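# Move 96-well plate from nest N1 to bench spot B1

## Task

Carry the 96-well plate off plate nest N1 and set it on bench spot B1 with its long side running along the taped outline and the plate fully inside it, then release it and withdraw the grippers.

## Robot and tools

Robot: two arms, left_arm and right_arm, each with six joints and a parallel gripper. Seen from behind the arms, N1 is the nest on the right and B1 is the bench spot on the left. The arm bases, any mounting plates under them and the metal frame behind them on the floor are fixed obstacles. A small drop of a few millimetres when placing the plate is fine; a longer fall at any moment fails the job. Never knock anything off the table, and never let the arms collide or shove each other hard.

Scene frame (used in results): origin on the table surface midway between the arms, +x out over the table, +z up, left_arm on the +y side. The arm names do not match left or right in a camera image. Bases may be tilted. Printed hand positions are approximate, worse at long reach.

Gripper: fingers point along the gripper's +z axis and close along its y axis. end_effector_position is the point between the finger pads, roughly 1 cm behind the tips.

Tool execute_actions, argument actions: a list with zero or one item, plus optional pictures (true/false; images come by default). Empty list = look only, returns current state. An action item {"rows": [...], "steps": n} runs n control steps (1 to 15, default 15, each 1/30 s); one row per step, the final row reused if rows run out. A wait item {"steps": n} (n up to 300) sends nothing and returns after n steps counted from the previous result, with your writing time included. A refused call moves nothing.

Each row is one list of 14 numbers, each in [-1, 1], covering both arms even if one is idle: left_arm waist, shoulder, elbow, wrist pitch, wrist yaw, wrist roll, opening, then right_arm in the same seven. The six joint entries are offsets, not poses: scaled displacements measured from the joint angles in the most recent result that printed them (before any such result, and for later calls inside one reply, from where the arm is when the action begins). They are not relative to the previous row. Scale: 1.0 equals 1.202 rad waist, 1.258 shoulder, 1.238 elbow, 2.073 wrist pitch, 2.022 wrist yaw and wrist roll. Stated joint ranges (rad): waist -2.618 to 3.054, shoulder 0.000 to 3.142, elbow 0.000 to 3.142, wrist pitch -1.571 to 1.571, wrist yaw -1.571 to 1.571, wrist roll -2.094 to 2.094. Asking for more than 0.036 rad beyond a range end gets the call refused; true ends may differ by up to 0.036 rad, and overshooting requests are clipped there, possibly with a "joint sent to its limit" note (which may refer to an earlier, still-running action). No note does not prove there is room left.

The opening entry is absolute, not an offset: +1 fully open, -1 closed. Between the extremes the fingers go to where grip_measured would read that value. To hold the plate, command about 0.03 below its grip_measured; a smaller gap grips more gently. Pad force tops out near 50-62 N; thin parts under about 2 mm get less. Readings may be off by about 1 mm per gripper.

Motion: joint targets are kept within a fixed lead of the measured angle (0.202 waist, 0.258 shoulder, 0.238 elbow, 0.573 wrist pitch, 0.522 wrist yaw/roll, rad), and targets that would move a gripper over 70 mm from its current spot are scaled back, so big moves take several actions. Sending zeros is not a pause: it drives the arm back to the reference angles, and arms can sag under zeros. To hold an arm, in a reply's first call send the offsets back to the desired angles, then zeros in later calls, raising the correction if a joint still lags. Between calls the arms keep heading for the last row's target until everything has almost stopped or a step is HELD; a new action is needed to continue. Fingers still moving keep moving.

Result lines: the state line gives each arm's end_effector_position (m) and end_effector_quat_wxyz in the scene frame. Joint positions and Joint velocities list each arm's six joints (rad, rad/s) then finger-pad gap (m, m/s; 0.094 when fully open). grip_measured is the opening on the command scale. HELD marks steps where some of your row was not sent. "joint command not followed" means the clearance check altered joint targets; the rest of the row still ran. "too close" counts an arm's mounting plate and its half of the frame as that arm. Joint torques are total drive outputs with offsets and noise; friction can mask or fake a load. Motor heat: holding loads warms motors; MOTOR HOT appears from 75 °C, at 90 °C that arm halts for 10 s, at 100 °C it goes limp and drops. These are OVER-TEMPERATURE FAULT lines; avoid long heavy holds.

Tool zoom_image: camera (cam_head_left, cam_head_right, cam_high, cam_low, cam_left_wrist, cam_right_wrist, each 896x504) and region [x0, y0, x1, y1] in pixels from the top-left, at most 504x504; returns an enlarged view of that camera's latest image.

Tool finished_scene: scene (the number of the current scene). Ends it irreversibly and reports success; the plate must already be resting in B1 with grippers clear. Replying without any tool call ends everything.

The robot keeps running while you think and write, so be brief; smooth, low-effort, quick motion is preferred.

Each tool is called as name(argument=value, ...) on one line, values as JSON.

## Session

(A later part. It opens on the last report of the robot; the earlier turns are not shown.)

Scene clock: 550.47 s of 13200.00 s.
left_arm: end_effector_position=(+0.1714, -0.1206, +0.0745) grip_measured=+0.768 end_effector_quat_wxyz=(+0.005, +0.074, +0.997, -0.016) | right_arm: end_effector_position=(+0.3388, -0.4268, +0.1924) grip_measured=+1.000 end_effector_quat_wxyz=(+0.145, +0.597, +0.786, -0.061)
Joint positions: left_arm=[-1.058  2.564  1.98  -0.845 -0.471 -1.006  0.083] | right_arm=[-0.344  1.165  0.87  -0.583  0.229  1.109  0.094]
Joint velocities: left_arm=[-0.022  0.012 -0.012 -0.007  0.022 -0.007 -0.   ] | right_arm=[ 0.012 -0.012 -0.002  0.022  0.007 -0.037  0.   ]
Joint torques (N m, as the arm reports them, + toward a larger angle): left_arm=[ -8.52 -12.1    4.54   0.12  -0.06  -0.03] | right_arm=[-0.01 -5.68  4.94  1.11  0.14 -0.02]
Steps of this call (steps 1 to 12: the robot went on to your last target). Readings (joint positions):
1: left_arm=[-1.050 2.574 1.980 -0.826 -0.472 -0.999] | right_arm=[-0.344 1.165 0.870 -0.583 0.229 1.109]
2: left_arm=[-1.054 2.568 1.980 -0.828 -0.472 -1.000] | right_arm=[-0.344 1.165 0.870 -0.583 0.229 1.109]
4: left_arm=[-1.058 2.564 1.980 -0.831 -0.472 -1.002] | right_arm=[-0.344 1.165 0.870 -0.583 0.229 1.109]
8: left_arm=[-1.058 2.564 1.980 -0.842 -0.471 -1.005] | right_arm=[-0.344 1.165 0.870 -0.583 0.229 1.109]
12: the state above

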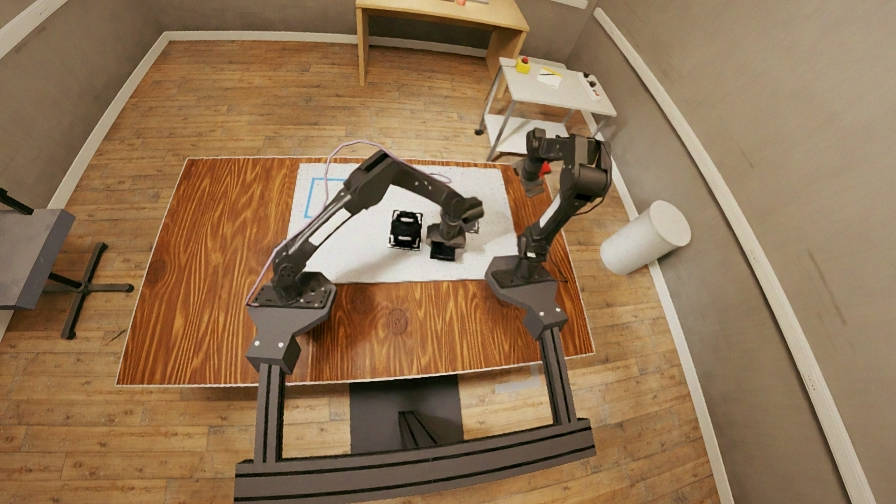

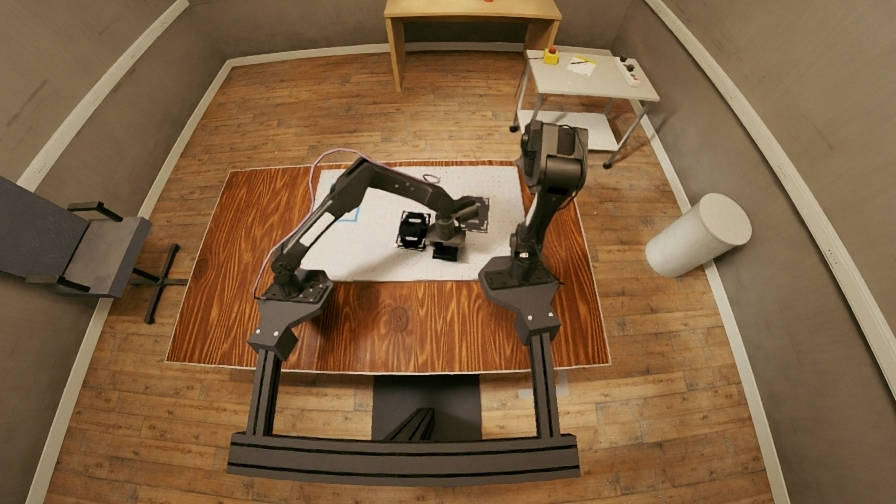

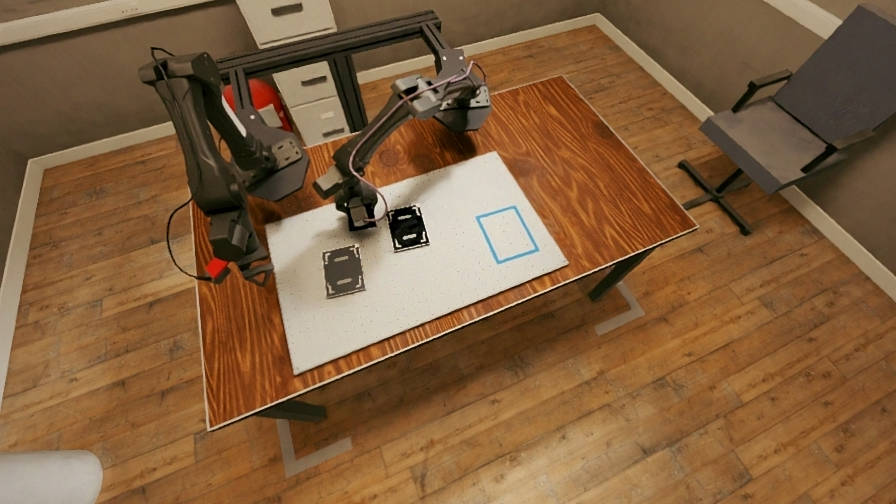

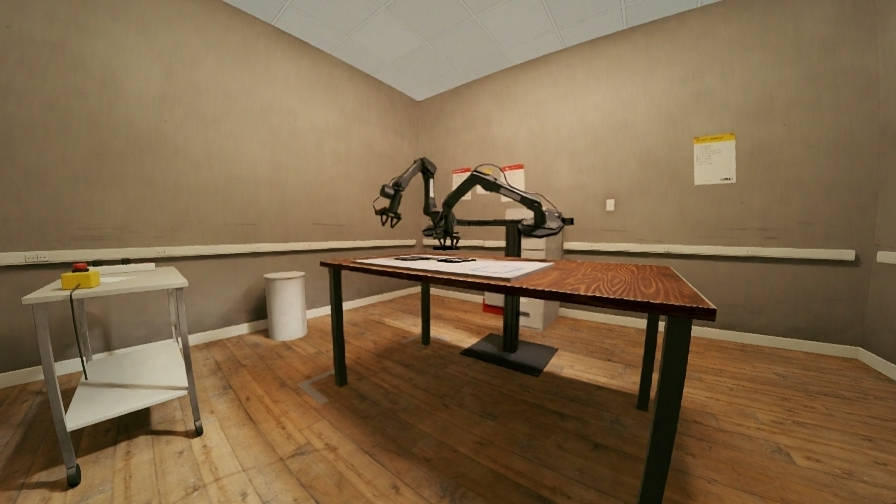

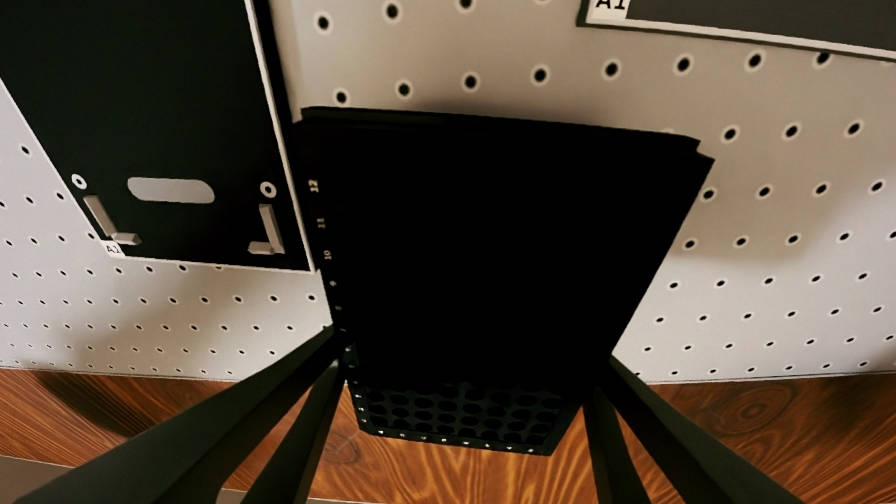

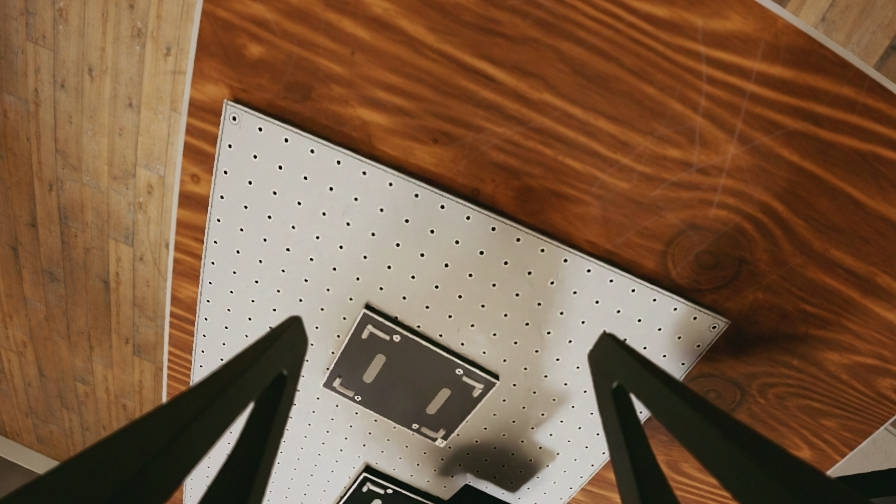

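execute_actions(actions=[{"rows":[[0.014,-0.014,-0.01,0,0.002,0.007,0.748,0,0,0,0,0,0,1],[0.036,-0.035,-0.022,0.001,0.005,0.02,0.748,0,0,0,0,0,0,1],[0.063,-0.058,-0.036,0.002,0.008,0.034,0.748,0,0,0,0,0,0,1],[0.095,-0.083,-0.052,0.003,0.012,0.051,0.748,0,0,0,0,0,0,1],[0.127,-0.108,-0.068,0.005,0.016,0.069,0.748,0,0,0,0,0,0,1],[0.16,-0.133,-0.084,0.007,0.02,0.087,0.748,0,0,0,0,0,0,1],[0.193,-0.158,-0.1,0.009,0.025,0.104,0.748,0,0,0,0,0,0,1],[0.226,-0.183,-0.116,0.011,0.029,0.122,0.748,0,0,0,0,0,0,1],[0.259,-0.208,-0.132,0.013,0.033,0.14,0.748,0,0,0,0,0,0,1],[0.292,-0.233,-0.148,0.015,0.037,0.158,0.748,0,0,0,0,0,0,1],[0.325,-0.258,-0.164,0.017,0.042,0.176,0.748,0,0,0,0,0,0,1],[0.358,-0.283,-0.18,0.019,0.046,0.194,0.748,0,0,0,0,0,0,1],[0.391,-0.308,-0.197,0.021,0.051,0.212,0.748,0,0,0,0,0,0,1],[0.423,-0.332,-0.214,0.023,0.056,0.23,0.748,0,0,0,0,0,0,1],[0.453,-0.355,-0.232,0.025,0.061,0.248,0.748,0,0,0,0,0,0,1]],"steps":15}], pictures=false)

execute_actions(actions=[{"steps":8}], pictures=false)

execute_actions(actions=[{"rows":[[0.02,-0.012,-0.012,0.004,0.006,0.011,0.748,0,0,0,0,0,0,1],[0.05,-0.026,-0.026,0.008,0.013,0.027,0.748,0,0,0,0,0,0,1],[0.083,-0.042,-0.043,0.013,0.021,0.045,0.748,0,0,0,0,0,0,1],[0.116,-0.058,-0.06,0.018,0.029,0.063,0.748,0,0,0,0,0,0,1],[0.149,-0.074,-0.077,0.023,0.037,0.081,0.748,0,0,0,0,0,0,1],[0.182,-0.09,-0.094,0.028,0.045,0.099,0.748,0,0,0,0,0,0,1],[0.215,-0.106,-0.111,0.033,0.053,0.117,0.748,0,0,0,0,0,0,1],[0.248,-0.122,-0.128,0.038,0.061,0.135,0.748,0,0,0,0,0,0,1],[0.281,-0.138,-0.145,0.043,0.069,0.153,0.748,0,0,0,0,0,0,1],[0.314,-0.154,-0.162,0.048,0.077,0.171,0.748,0,0,0,0,0,0,1],[0.347,-0.17,-0.179,0.053,0.085,0.189,0.748,0,0,0,0,0,0,1],[0.38,-0.186,-0.196,0.058,0.093,0.207,0.748,0,0,0,0,0,0,1],[0.41,-0.201,-0.211,0.063,0.101,0.224,0.748,0,0,0,0,0,0,1],[0.435,-0.214,-0.223,0.067,0.108,0.239,0.748,0,0,0,0,0,0,1],[0.455,-0.224,-0.233,0.071,0.113,0.251,0.748,0,0,0,0,0,0,1]],"steps":15}], pictures=false)

execute_actions(actions=[{"steps":18}])

Scene clock: 592.87 s of 13200.00 s.
left_arm: end_effector_position=(+0.3451, +0.0497, +0.0748) grip_measured=+0.768 end_effector_quat_wxyz=(-0.006, -0.004, +1.000, +0.010) | right_arm: end_effector_position=(+0.3388, -0.4268, +0.1924) grip_measured=+1.000 end_effector_quat_wxyz=(+0.145, +0.597, +0.786, -0.061)
Joint positions: left_arm=[-0.592  2.226  1.758 -0.81  -0.386 -0.687  0.083] | right_arm=[-0.344  1.165  0.87  -0.583  0.229  1.109  0.094]
Joint velocities: left_arm=[ 1.365 -1.17  -0.759  0.271  0.3    1.209 -0.001] | right_arm=[-0.012 -0.002 -0.027 -0.007 -0.066 -0.037  0.   ]
Joint torques (N m, as the arm reports them, + toward a larger angle): left_arm=[ -6.04 -13.7    3.21   0.06  -0.05   0.04] | right_arm=[-0.02 -5.68  4.95  1.11  0.14 -0.02]
Steps of this call (steps 1 to 30: the robot went on to your last target; steps 31 to 90: nothing new was sent; then 38.90 s passed at rest; steps 91 to 105: all 15 steps of this action). Readings (joint positions):
91: left_arm=[-1.056 2.564 1.980 -0.847 -0.471 -1.006] | right_arm=[-0.344 1.165 0.870 -0.583 0.229 1.109]
92: left_arm=[-1.052 2.562 1.978 -0.847 -0.467 -1.000] | right_arm=[-0.344 1.165 0.870 -0.583 0.229 1.109]
94: left_arm=[-1.030 2.543 1.953 -0.843 -0.454 -0.976] | right_arm=[-0.344 1.165 0.870 -0.583 0.229 1.109]
98: left_arm=[-0.911 2.457 1.885 -0.842 -0.427 -0.897] | right_arm=[-0.344 1.165 0.870 -0.583 0.229 1.109]
105: the state above

Scene clock: 593.13 s of 13200.00 s.
left_arm: end_effector_position=(+0.3878, +0.1076, +0.0916) grip_measured=+0.768 end_effector_quat_wxyz=(+0.014, -0.003, +1.000, +0.014) | right_arm: end_effector_position=(+0.3388, -0.4268, +0.1924) grip_measured=+1.000 end_effector_quat_wxyz=(+0.145, +0.597, +0.786, -0.061)
Joint positions: left_arm=[-0.463  2.115  1.717 -0.802 -0.374 -0.543  0.083] | right_arm=[-0.344  1.165  0.87  -0.583  0.229  1.109  0.094]
Joint velocities: left_arm=[-0.379  0.007 -0.164  0.037  0.168  0.168  0.   ] | right_arm=[-0.002 -0.007 -0.002  0.037 -0.051  0.007  0.   ]
Joint torques (N m, as the arm reports them, + toward a larger angle): left_arm=[ -6.8  -10.59   3.51   0.44  -0.08   0.06] | right_arm=[-0.01 -5.68  4.95  1.12  0.14 -0.02]
Steps of this call (steps 1 to 8: the robot went on to your last target). Readings (joint positions):
1: left_arm=[-0.546 2.189 1.737 -0.808 -0.381 -0.652] | right_arm=[-0.344 1.165 0.870 -0.583 0.229 1.109]
2: left_arm=[-0.505 2.160 1.726 -0.808 -0.380 -0.624] | right_arm=[-0.344 1.165 0.870 -0.583 0.229 1.109]
4: left_arm=[-0.453 2.125 1.723 -0.807 -0.381 -0.585] | right_arm=[-0.344 1.165 0.870 -0.583 0.229 1.109]
8: the state above

Scene clock: 593.63 s of 13200.00 s.
left_arm: end_effector_position=(+0.4061, +0.3357, +0.0828) grip_measured=+0.768 end_effector_quat_wxyz=(-0.007, -0.062, +0.997, +0.050) | right_arm: end_effector_position=(+0.3388, -0.4268, +0.1924) grip_measured=+1.000 end_effector_quat_wxyz=(+0.145, +0.597, +0.786, -0.061)
Joint positions: left_arm=[ 0.061  1.889  1.47  -0.705 -0.217 -0.178  0.083] | right_arm=[-0.344  1.165  0.87  -0.583  0.229  1.109  0.094]
Joint velocities: left_arm=[ 0.901 -0.564 -0.462  0.242  0.344  0.842  0.   ] | right_arm=[ 0.002 -0.002 -0.002 -0.066 -0.022 -0.022  0.   ]
Joint torques (N m, as the arm reports them, + toward a larger angle): left_arm=[ -4.32 -12.01   3.51   0.44   0.13   0.05] | right_arm=[-0.02 -5.67  4.95  1.11  0.14 -0.02]
Steps of this call (steps 1 to 15: all 15 steps of this action). Readings (joint positions):
1: left_arm=[-0.470 2.115 1.713 -0.802 -0.368 -0.539] | right_arm=[-0.344 1.165 0.870 -0.583 0.229 1.109]
2: left_arm=[-0.472 2.115 1.709 -0.800 -0.359 -0.531] | right_arm=[-0.344 1.165 0.870 -0.583 0.229 1.109]
4: left_arm=[-0.443 2.104 1.686 -0.790 -0.335 -0.500] | right_arm=[-0.344 1.165 0.870 -0.583 0.229 1.109]
8: left_arm=[-0.274 2.043 1.609 -0.766 -0.291 -0.404] | right_arm=[-0.344 1.165 0.870 -0.583 0.229 1.109]
15: the state above

Scene clock: 594.23 s of 13200.00 s.
left_arm: end_effector_position=(+0.4079, +0.3380, +0.0892) grip_measured=+0.768 end_effector_quat_wxyz=(+0.003, -0.011, +1.000, +0.024) | right_arm: end_effector_position=(+0.3388, -0.4268, +0.1924) grip_measured=+1.000 end_effector_quat_wxyz=(+0.145, +0.597, +0.786, -0.061)
Joint positions: left_arm=[ 0.089  1.852  1.442 -0.679 -0.153 -0.045  0.083] | right_arm=[-0.344  1.165  0.87  -0.583  0.229  1.109  0.094]
Joint velocities: left_arm=[-0.007 -0.017 -0.002  0.037 -0.007  0.081  0.   ] | right_arm=[-0.002  0.002 -0.022  0.022 -0.007 -0.022  0.   ]
Joint torques (N m, as the arm reports them, + toward a larger angle): left_arm=[ -1.76 -11.61   3.6    0.58  -0.01   0.08] | right_arm=[-0.02 -5.67  4.94  1.11  0.14 -0.02]
Steps of this call (steps 1 to 18: the robot went on to your last target). Readings (joint positions):
1: left_arm=[0.088 1.873 1.459 -0.701 -0.209 -0.151] | right_arm=[-0.344 1.165 0.870 -0.583 0.229 1.109]
2: left_arm=[0.106 1.862 1.452 -0.699 -0.204 -0.130] | right_arm=[-0.344 1.165 0.870 -0.583 0.229 1.109]
4: left_arm=[0.116 1.853 1.448 -0.693 -0.194 -0.100] | right_arm=[-0.344 1.165 0.870 -0.583 0.229 1.109]
8: left_arm=[0.096 1.852 1.444 -0.682 -0.169 -0.066] | right_arm=[-0.344 1.165 0.870 -0.583 0.229 1.109]
18: the state above

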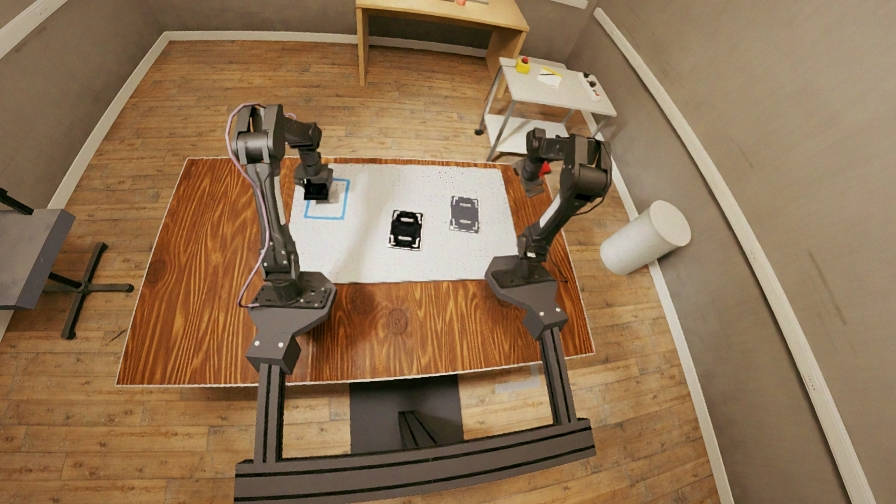

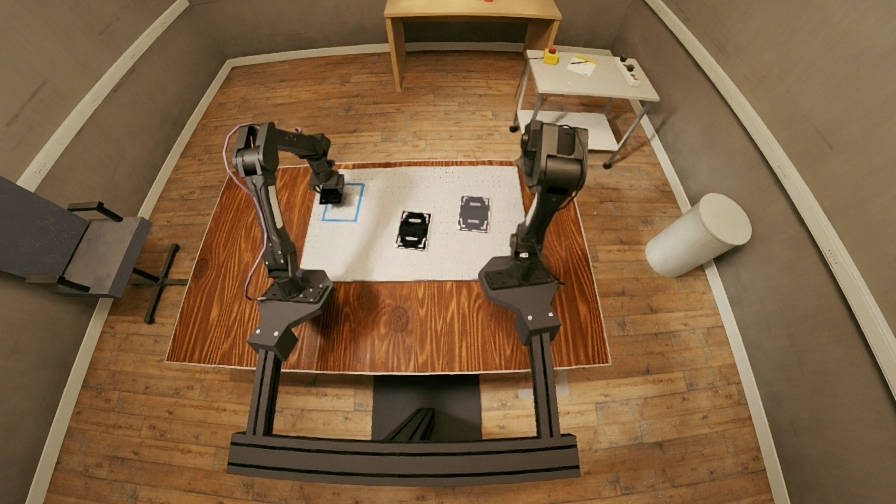

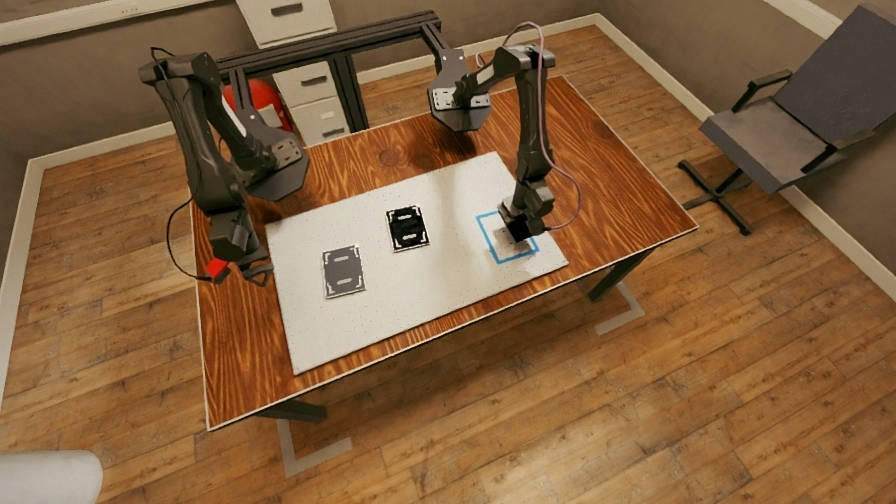

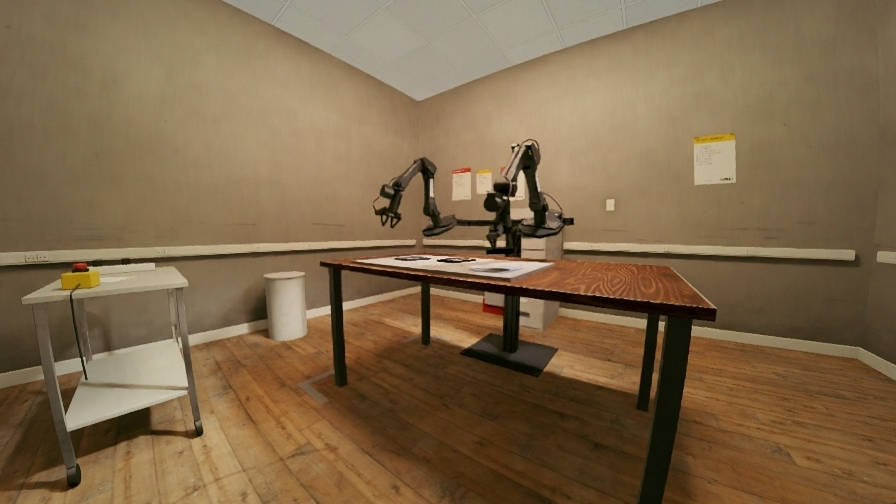

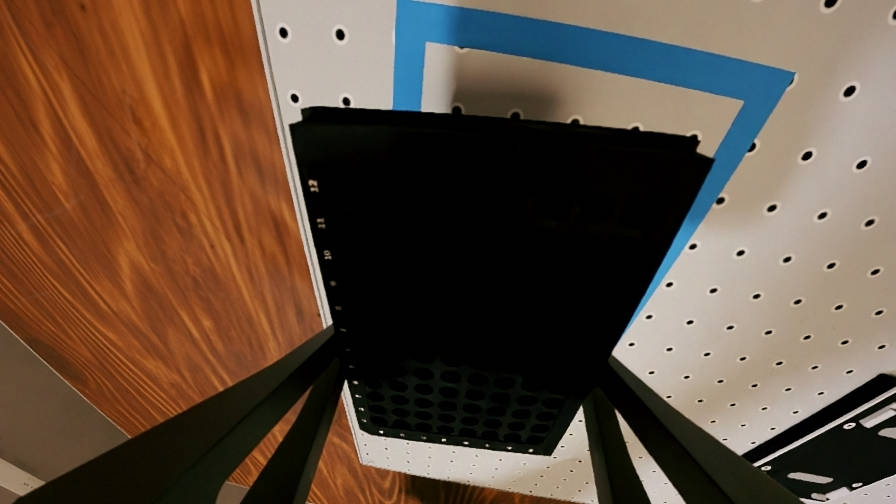

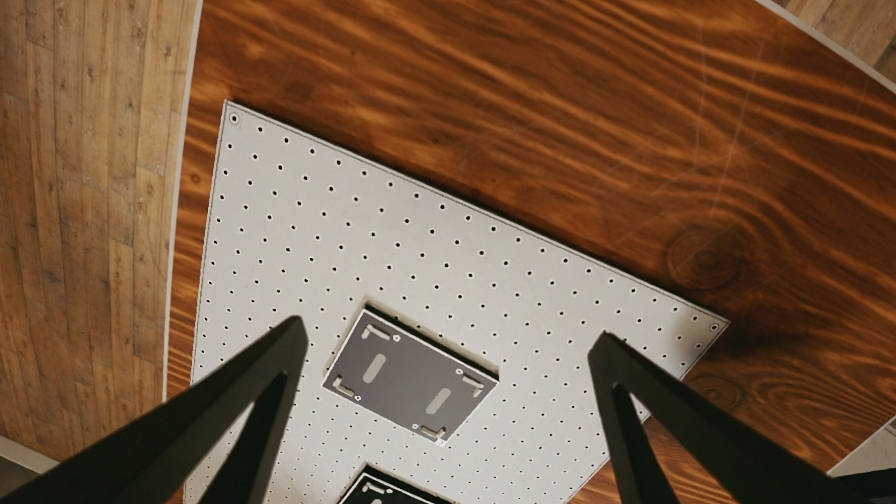

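execute_actions(actions=[{"rows":[[-0.006,0.004,-0.003,0.004,0.002,0.003,0.748,0,0,0,0,0,0,1],[-0.012,0.01,-0.006,0.009,0.004,0.006,0.748,0,0,0,0,0,0,1],[-0.018,0.017,-0.009,0.014,0.006,0.009,0.748,0,0,0,0,0,0,1],[-0.024,0.024,-0.012,0.019,0.008,0.012,0.748,0,0,0,0,0,0,1],[-0.03,0.031,-0.015,0.024,0.01,0.015,0.748,0,0,0,0,0,0,1],[-0.036,0.038,-0.018,0.029,0.012,0.018,0.748,0,0,0,0,0,0,1],[-0.042,0.045,-0.021,0.034,0.0145,0.021,0.748,0,0,0,0,0,0,1],[-0.047,0.052,-0.024,0.039,0.0145,0.024,0.748,0,0,0,0,0,0,1],[-0.052,0.059,-0.026,0.044,0.0145,0.026,0.748,0,0,0,0,0,0,1],[-0.056,0.066,-0.028,0.049,0.0145,0.026,0.748,0,0,0,0,0,0,1],[-0.056,0.073,-0.028,0.054,0.0145,0.026,0.748,0,0,0,0,0,0,1],[-0.056,0.08,-0.028,0.058,0.0145,0.026,0.748,0,0,0,0,0,0,1],[-0.056,0.086,-0.028,0.062,0.0145,0.026,0.748,0,0,0,0,0,0,1],[-0.056,0.091,-0.028,0.065,0.0145,0.026,0.748,0,0,0,0,0,0,1],[-0.056,0.095,-0.028,0.065,0.0145,0.026,0.748,0,0,0,0,0,0,1]],"steps":15}], pictures=false)

execute_actions(actions=[{"steps":15}])

Scene clock: 609.63 s of 13200.00 s.
left_arm: end_effector_position=(+0.3949, +0.3002, +0.0487) grip_measured=+0.768 end_effector_quat_wxyz=(-0.016, +0.040, +0.999, -0.002) | right_arm: end_effector_position=(+0.3388, -0.4268, +0.1924) grip_measured=+1.000 end_effector_quat_wxyz=(+0.145, +0.597, +0.786, -0.061)
Joint positions: left_arm=[ 0.026  1.955  1.418 -0.596 -0.13  -0.005  0.083] | right_arm=[-0.344  1.165  0.87  -0.583  0.229  1.109  0.094]
Joint velocities: left_arm=[-0.012  0.247 -0.042  0.095  0.022  0.066  0.001] | right_arm=[ 0.002 -0.012  0.007  0.022  0.022  0.007  0.   ]
Joint torques (N m, as the arm reports them, + toward a larger angle): left_arm=[ -2.06 -10.32   3.61   0.58  -0.01   0.06] | right_arm=[-0.01 -5.69  4.96  1.11  0.14 -0.02]
Steps of this call (steps 1 to 15: the robot went on to your last target; steps 16 to 90: nothing new was sent; then 11.90 s passed at rest; steps 91 to 105: all 15 steps of this action). Readings (joint positions):
91: left_arm=[0.089 1.852 1.442 -0.678 -0.152 -0.043] | right_arm=[-0.344 1.165 0.870 -0.583 0.229 1.109]
92: left_arm=[0.089 1.852 1.442 -0.678 -0.152 -0.043] | right_arm=[-0.344 1.165 0.870 -0.583 0.229 1.109]
94: left_arm=[0.087 1.854 1.442 -0.677 -0.152 -0.040] | right_arm=[-0.344 1.165 0.870 -0.583 0.229 1.109]
98: left_arm=[0.063 1.881 1.440 -0.649 -0.144 -0.024] | right_arm=[-0.344 1.165 0.870 -0.583 0.229 1.109]
105: the state above

Scene clock: 610.13 s of 13200.00 s.
left_arm: end_effector_position=(+0.3963, +0.2991, +0.0423) grip_measured=+0.768 end_effector_quat_wxyz=(-0.012, +0.041, +0.999, -0.002) | right_arm: end_effector_position=(+0.3388, -0.4268, +0.1924) grip_measured=+1.000 end_effector_quat_wxyz=(+0.145, +0.597, +0.786, -0.061)
Joint positions: left_arm=[ 0.026  1.97   1.415 -0.569 -0.129 -0.001  0.083] | right_arm=[-0.344  1.165  0.87  -0.583  0.229  1.109  0.094]
Joint velocities: left_arm=[-0.002  0.007  0.007  0.051 -0.037  0.007 -0.002] | right_arm=[ 0.002  0.002 -0.002 -0.037  0.022  0.051  0.   ]
Joint torques (N m, as the arm reports them, + toward a larger angle): left_arm=[ -2.15 -10.24   3.37   0.52   0.02   0.06] | right_arm=[-0.01 -5.67  4.95  1.11  0.14 -0.02]
Steps of this call (steps 1 to 15: the robot went on to your last target). Readings (joint positions):
1: left_arm=[0.026 1.962 1.417 -0.592 -0.129 -0.004] | right_arm=[-0.344 1.165 0.870 -0.583 0.229 1.109]
2: left_arm=[0.026 1.967 1.416 -0.588 -0.129 -0.003] | right_arm=[-0.344 1.165 0.870 -0.583 0.229 1.109]
4: left_arm=[0.026 1.970 1.415 -0.585 -0.129 -0.002] | right_arm=[-0.344 1.165 0.870 -0.583 0.229 1.109]
8: left_arm=[0.026 1.970 1.415 -0.574 -0.129 -0.001] | right_arm=[-0.344 1.165 0.870 -0.583 0.229 1.109]
15: the state above

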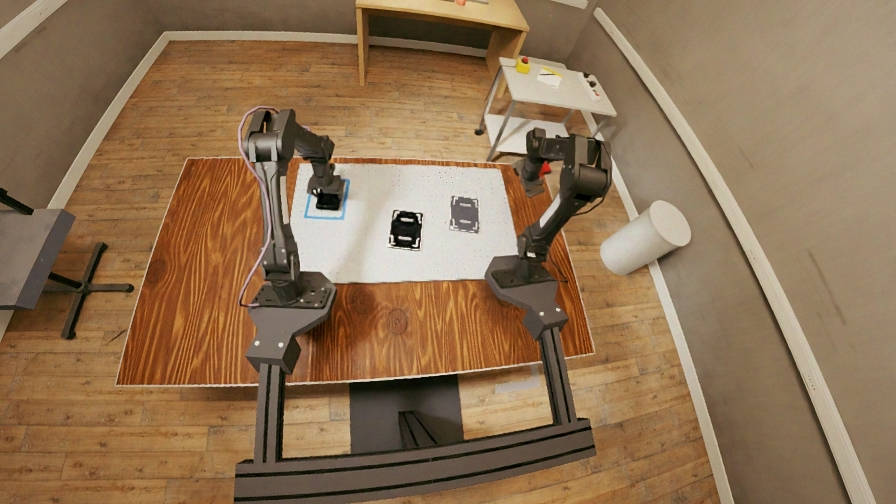

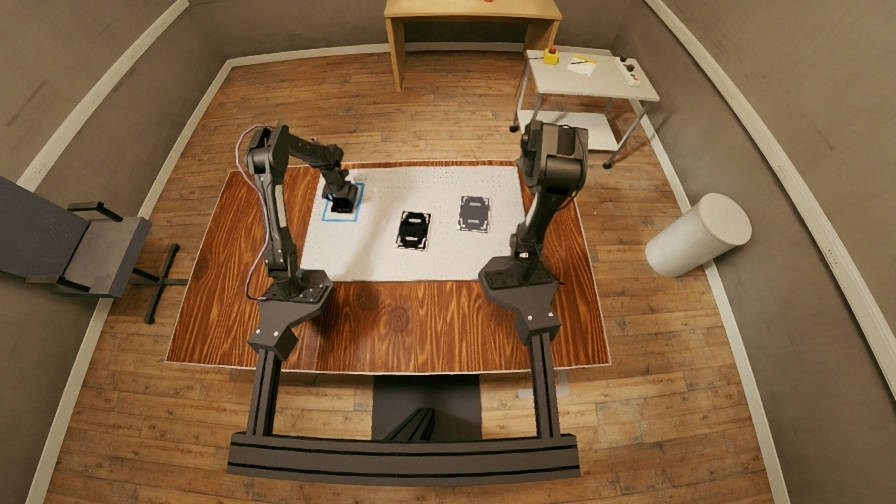

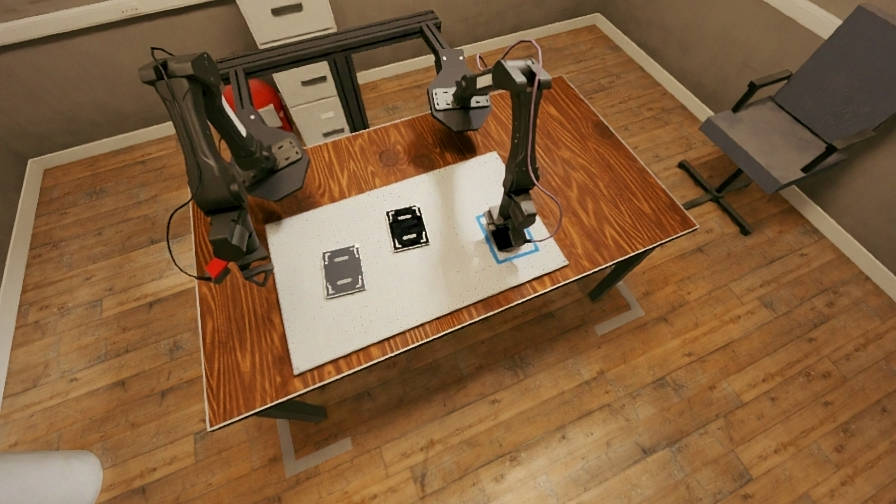

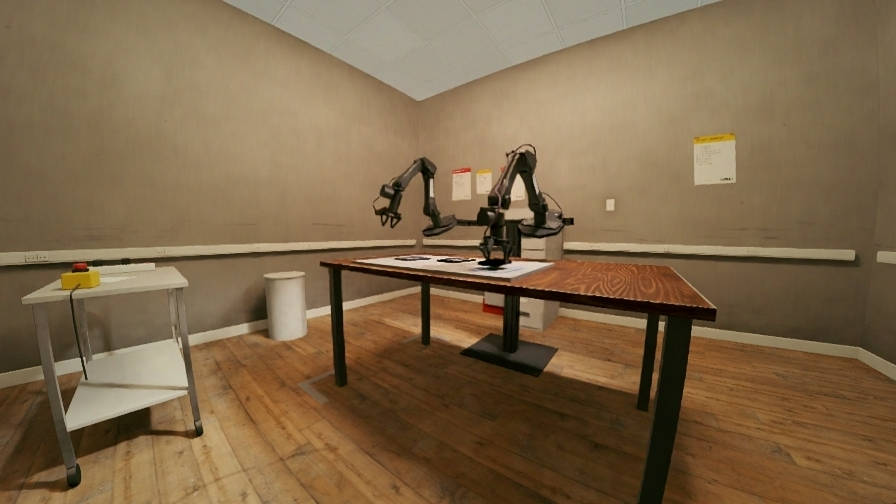

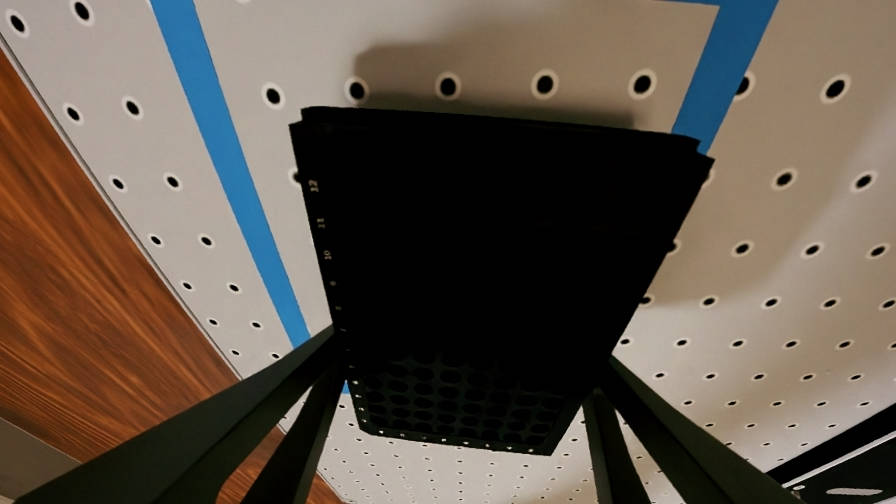

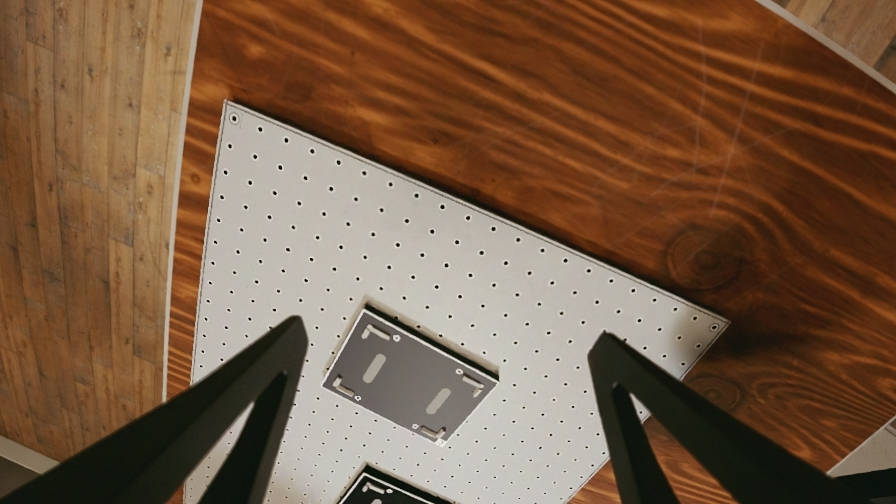

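execute_actions(actions=[{"rows":[[0.004,0,0.004,0.004,0.001,0,0.748,0,0,0,0,0,0,1],[0.008,0,0.008,0.008,0.002,0,0.748,0,0,0,0,0,0,1],[0.012,0.002,0.012,0.011,0.003,0,0.748,0,0,0,0,0,0,1],[0.016,0.004,0.016,0.014,0.004,0,0.748,0,0,0,0,0,0,1],[0.02,0.007,0.02,0.017,0.005,0,0.748,0,0,0,0,0,0,1],[0.024,0.01,0.023,0.02,0.006,0,0.748,0,0,0,0,0,0,1],[0.027,0.013,0.025,0.023,0.007,0,0.748,0,0,0,0,0,0,1],[0.03,0.016,0.025,0.026,0.008,0,0.748,0,0,0,0,0,0,1],[0.03,0.019,0.025,0.029,0.008,0,0.748,0,0,0,0,0,0,1],[0.03,0.022,0.025,0.031,0.008,0,0.748,0,0,0,0,0,0,1],[0.03,0.025,0.025,0.033,0.008,0,0.748,0,0,0,0,0,0,1],[0.03,0.028,0.025,0.033,0.008,0,0.748,0,0,0,0,0,0,1],[0.03,0.03,0.025,0.033,0.008,0,0.748,0,0,0,0,0,0,1],[0.03,0.032,0.025,0.033,0.008,0,0.748,0,0,0,0,0,0,1],[0.03,0.034,0.025,0.033,0.008,0,0.748,0,0,0,0,0,0,1]],"steps":15}], pictures=false)

execute_actions(actions=[{"steps":15}])

Scene clock: 634.53 s of 13200.00 s.
left_arm: end_effector_position=(+0.3998, +0.3136, +0.0311) grip_measured=+0.768 end_effector_quat_wxyz=(-0.006, +0.025, +1.000, +0.002) | right_arm: end_effector_position=(+0.3388, -0.4268, +0.1924) grip_measured=+1.000 end_effector_quat_wxyz=(+0.145, +0.597, +0.786, -0.061)
Joint positions: left_arm=[ 0.062  1.995  1.415 -0.529 -0.122 -0.     0.083] | right_arm=[-0.344  1.165  0.87  -0.583  0.229  1.109  0.094]
Joint velocities: left_arm=[ 0.012  0.11   0.002  0.007  0.037 -0.022  0.   ] | right_arm=[-0.002  0.017  0.012  0.007  0.022  0.007  0.   ]
Joint torques (N m, as the arm reports them, + toward a larger angle): left_arm=[-1.28 -9.54  6.43  0.53  0.02  0.02] | right_arm=[-0.02 -5.67  4.95  1.11  0.14 -0.02]
Steps of this call (steps 1 to 15: the robot went on to your last target; steps 16 to 90: nothing new was sent; then 20.90 s passed at rest; steps 91 to 105: all 15 steps of this action). Readings (joint positions):
91: left_arm=[0.026 1.970 1.415 -0.568 -0.129 -0.000] | right_arm=[-0.344 1.165 0.870 -0.583 0.229 1.109]
92: left_arm=[0.026 1.970 1.415 -0.568 -0.129 -0.000] | right_arm=[-0.344 1.165 0.870 -0.583 0.229 1.109]
94: left_arm=[0.029 1.970 1.415 -0.568 -0.128 -0.000] | right_arm=[-0.344 1.165 0.870 -0.583 0.229 1.109]
98: left_arm=[0.046 1.970 1.415 -0.558 -0.124 -0.000] | right_arm=[-0.344 1.165 0.870 -0.583 0.229 1.109]
105: the state above

Scene clock: 635.03 s of 13200.00 s.
left_arm: end_effector_position=(+0.3981, +0.3128, +0.0272) grip_measured=+0.768 end_effector_quat_wxyz=(-0.009, +0.025, +1.000, +0.001) | right_arm: end_effector_position=(+0.3388, -0.4268, +0.1924) grip_measured=+1.000 end_effector_quat_wxyz=(+0.145, +0.597, +0.786, -0.061)
Joint positions: left_arm=[ 0.062  2.005  1.415 -0.525 -0.12  -0.     0.083] | right_arm=[-0.344  1.165  0.87  -0.583  0.229  1.109  0.094]
Joint velocities: left_arm=[-0.012 -0.027  0.012  0.051 -0.066  0.022  0.   ] | right_arm=[-0.002  0.012 -0.017 -0.022 -0.007 -0.081  0.   ]
Joint torques (N m, as the arm reports them, + toward a larger angle): left_arm=[-1.25 -9.78  6.07  0.48  0.05  0.01] | right_arm=[-0.02 -5.68  4.96  1.11  0.14 -0.02]
Steps of this call (steps 1 to 15: the robot went on to your last target). Readings (joint positions):
1: left_arm=[0.062 1.999 1.415 -0.528 -0.122 -0.000] | right_arm=[-0.344 1.165 0.870 -0.583 0.229 1.109]
2: left_arm=[0.062 2.002 1.415 -0.528 -0.122 -0.000] | right_arm=[-0.344 1.165 0.870 -0.583 0.229 1.109]
4: left_arm=[0.062 2.005 1.415 -0.528 -0.121 -0.000] | right_arm=[-0.344 1.165 0.870 -0.583 0.229 1.109]
8: left_arm=[0.062 2.005 1.415 -0.526 -0.120 -0.000] | right_arm=[-0.344 1.165 0.870 -0.583 0.229 1.109]
15: the state above

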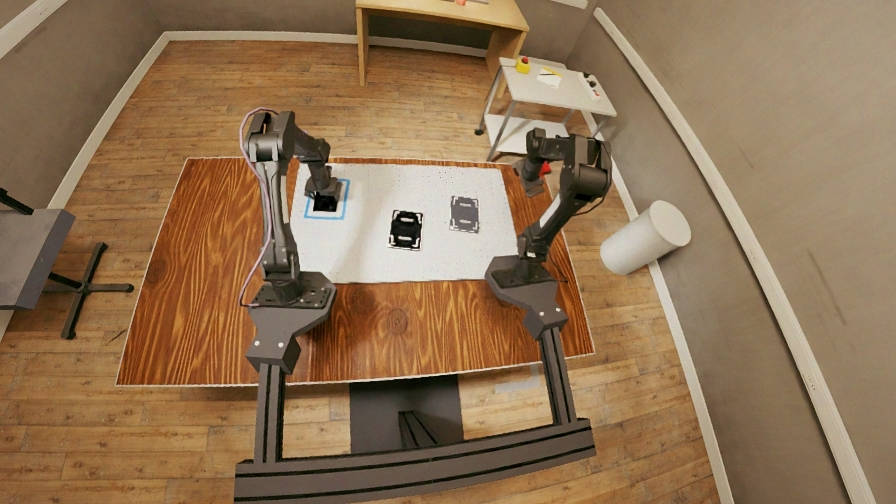

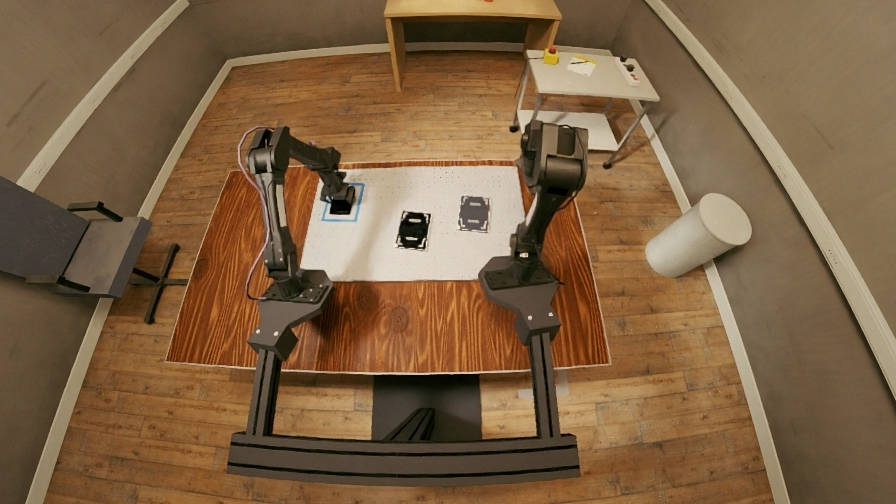

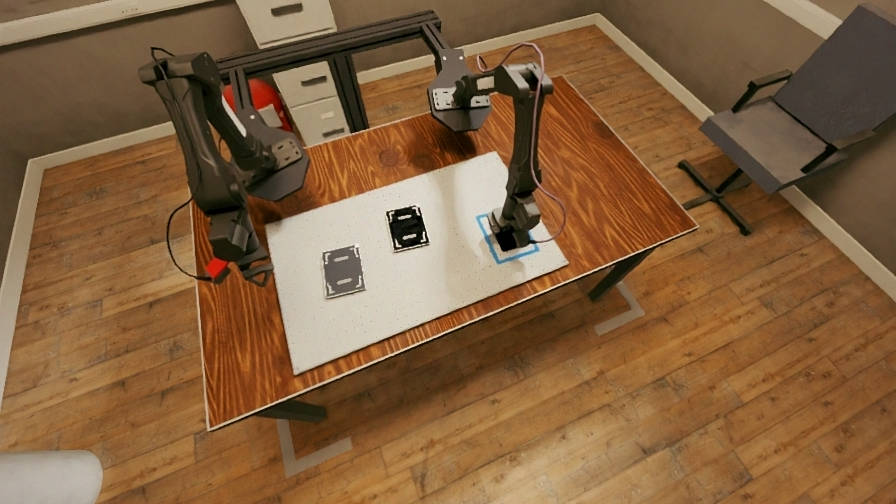

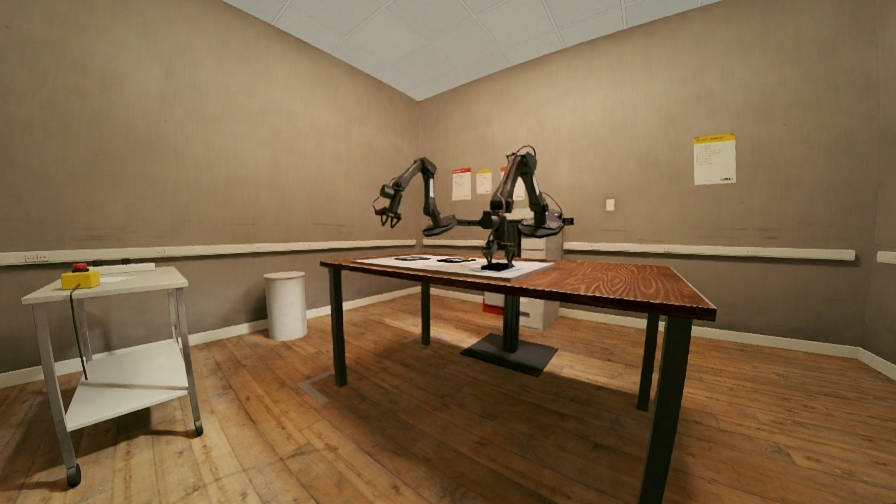

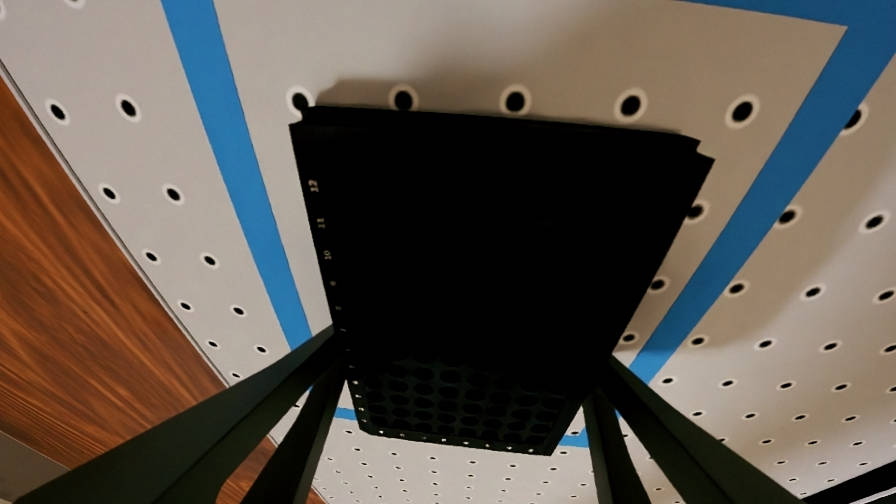

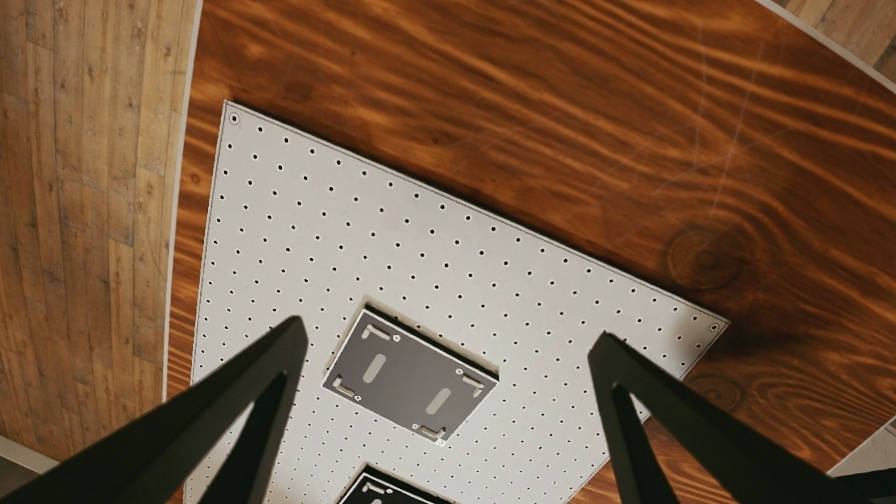

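zoom_image(camera="cam_head_left", region=[280, 150, 380, 240])

Region (280, 150, 380, 240) of cam_head_left's 896x504 image, scaled by 5.040, with more detail than that image has; it fills the top 454 rows of this view, and the rest is white.

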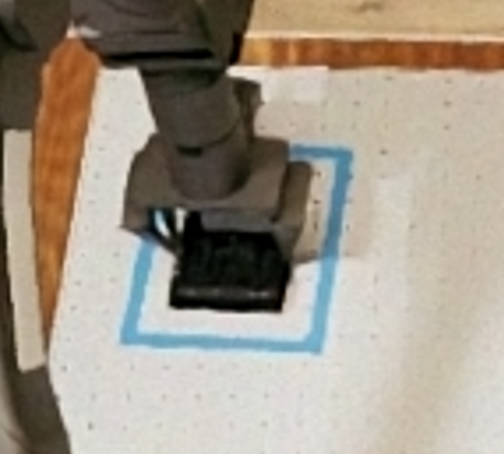

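execute_actions(actions=[{"rows":[[0,0,0,0.004,0,0,0.748,0,0,0,0,0,0,1],[0,0.002,0,0.008,0,0,0.748,0,0,0,0,0,0,1],[0,0.004,0,0.012,0,0,0.748,0,0,0,0,0,0,1],[0,0.006,0,0.015,0,0,0.748,0,0,0,0,0,0,1],[0,0.008,0,0.018,0,0,0.748,0,0,0,0,0,0,1],[0,0.01,0,0.018,0,0,0.748,0,0,0,0,0,0,1],[0,0.012,0,0.018,0,0,0.748,0,0,0,0,0,0,1],[0,0.014,0,0.018,0,0,0.748,0,0,0,0,0,0,1],[0,0.016,0,0.018,0,0,0.748,0,0,0,0,0,0,1],[0,0.017,0,0.018,0,0,0.748,0,0,0,0,0,0,1]],"steps":15}], pictures=false)

execute_actions(actions=[{"steps":8}], pictures=false)

Scene clock: 648.50 s of 13200.00 s.
left_arm: end_effector_position=(+0.4012, +0.3126, +0.0272) grip_measured=+0.768 end_effector_quat_wxyz=(-0.003, +0.024, +1.000, +0.001) | right_arm: end_effector_position=(+0.3388, -0.4268, +0.1924) grip_measured=+1.000 end_effector_quat_wxyz=(+0.145, +0.597, +0.786, -0.061)
Joint positions: left_arm=[ 0.062  2.005  1.415 -0.512 -0.12  -0.     0.083] | right_arm=[-0.344  1.165  0.87  -0.583  0.229  1.109  0.094]
Joint velocities: left_arm=[-0.012 -0.012 -0.007 -0.037 -0.037  0.051  0.001] | right_arm=[ 0.002  0.012  0.007  0.022 -0.037 -0.007  0.   ]
Joint torques (N m, as the arm reports them, + toward a larger angle): left_arm=[-1.49 -8.53  3.82  0.52  0.02 -0.02] | right_arm=[-0.01 -5.68  4.95  1.11  0.14 -0.02]
Steps of this call (steps 1 to 15: the robot went on to your last target; steps 16 to 90: nothing new was sent; then 9.97 s passed at rest; steps 91 to 105: all 15 steps of this action). Readings (joint positions):
91: left_arm=[0.062 2.005 1.415 -0.525 -0.120 -0.000] | right_arm=[-0.344 1.165 0.870 -0.583 0.229 1.109]
92: left_arm=[0.062 2.005 1.415 -0.525 -0.120 -0.000] | right_arm=[-0.344 1.165 0.870 -0.583 0.229 1.109]
94: left_arm=[0.062 2.005 1.415 -0.524 -0.120 -0.000] | right_arm=[-0.344 1.165 0.870 -0.583 0.229 1.109]
98: left_arm=[0.062 2.005 1.415 -0.517 -0.120 -0.000] | right_arm=[-0.344 1.165 0.870 -0.583 0.229 1.109]
105: the state above

Scene clock: 648.77 s of 13200.00 s.
left_arm: end_effector_position=(+0.4013, +0.3126, +0.0272) grip_measured=+0.768 end_effector_quat_wxyz=(-0.002, +0.024, +1.000, +0.001) | right_arm: end_effector_position=(+0.3388, -0.4268, +0.1924) grip_measured=+1.000 end_effector_quat_wxyz=(+0.145, +0.597, +0.786, -0.061)
Joint positions: left_arm=[ 0.062  2.005  1.415 -0.512 -0.12  -0.     0.083] | right_arm=[-0.344  1.165  0.87  -0.583  0.229  1.109  0.094]
Joint velocities: left_arm=[-0.012 -0.002 -0.007 -0.066  0.037  0.007 -0.   ] | right_arm=[ 0.012 -0.002  0.002 -0.007 -0.066  0.007  0.   ]
Joint torques (N m, as the arm reports them, + toward a larger angle): left_arm=[-1.51 -8.66  3.84  0.52 -0.04 -0.01] | right_arm=[-0.03 -5.68  4.95  1.11  0.14 -0.02]
Steps of this call (steps 1 to 8: the robot went on to your last target). Readings (joint positions):
1: left_arm=[0.062 2.005 1.415 -0.512 -0.120 -0.000] | right_arm=[-0.344 1.165 0.870 -0.583 0.229 1.109]
2: left_arm=[0.062 2.005 1.415 -0.512 -0.120 -0.000] | right_arm=[-0.344 1.165 0.870 -0.583 0.229 1.109]
4: left_arm=[0.062 2.005 1.415 -0.512 -0.120 -0.000] | right_arm=[-0.344 1.165 0.870 -0.583 0.229 1.109]
8: the state above


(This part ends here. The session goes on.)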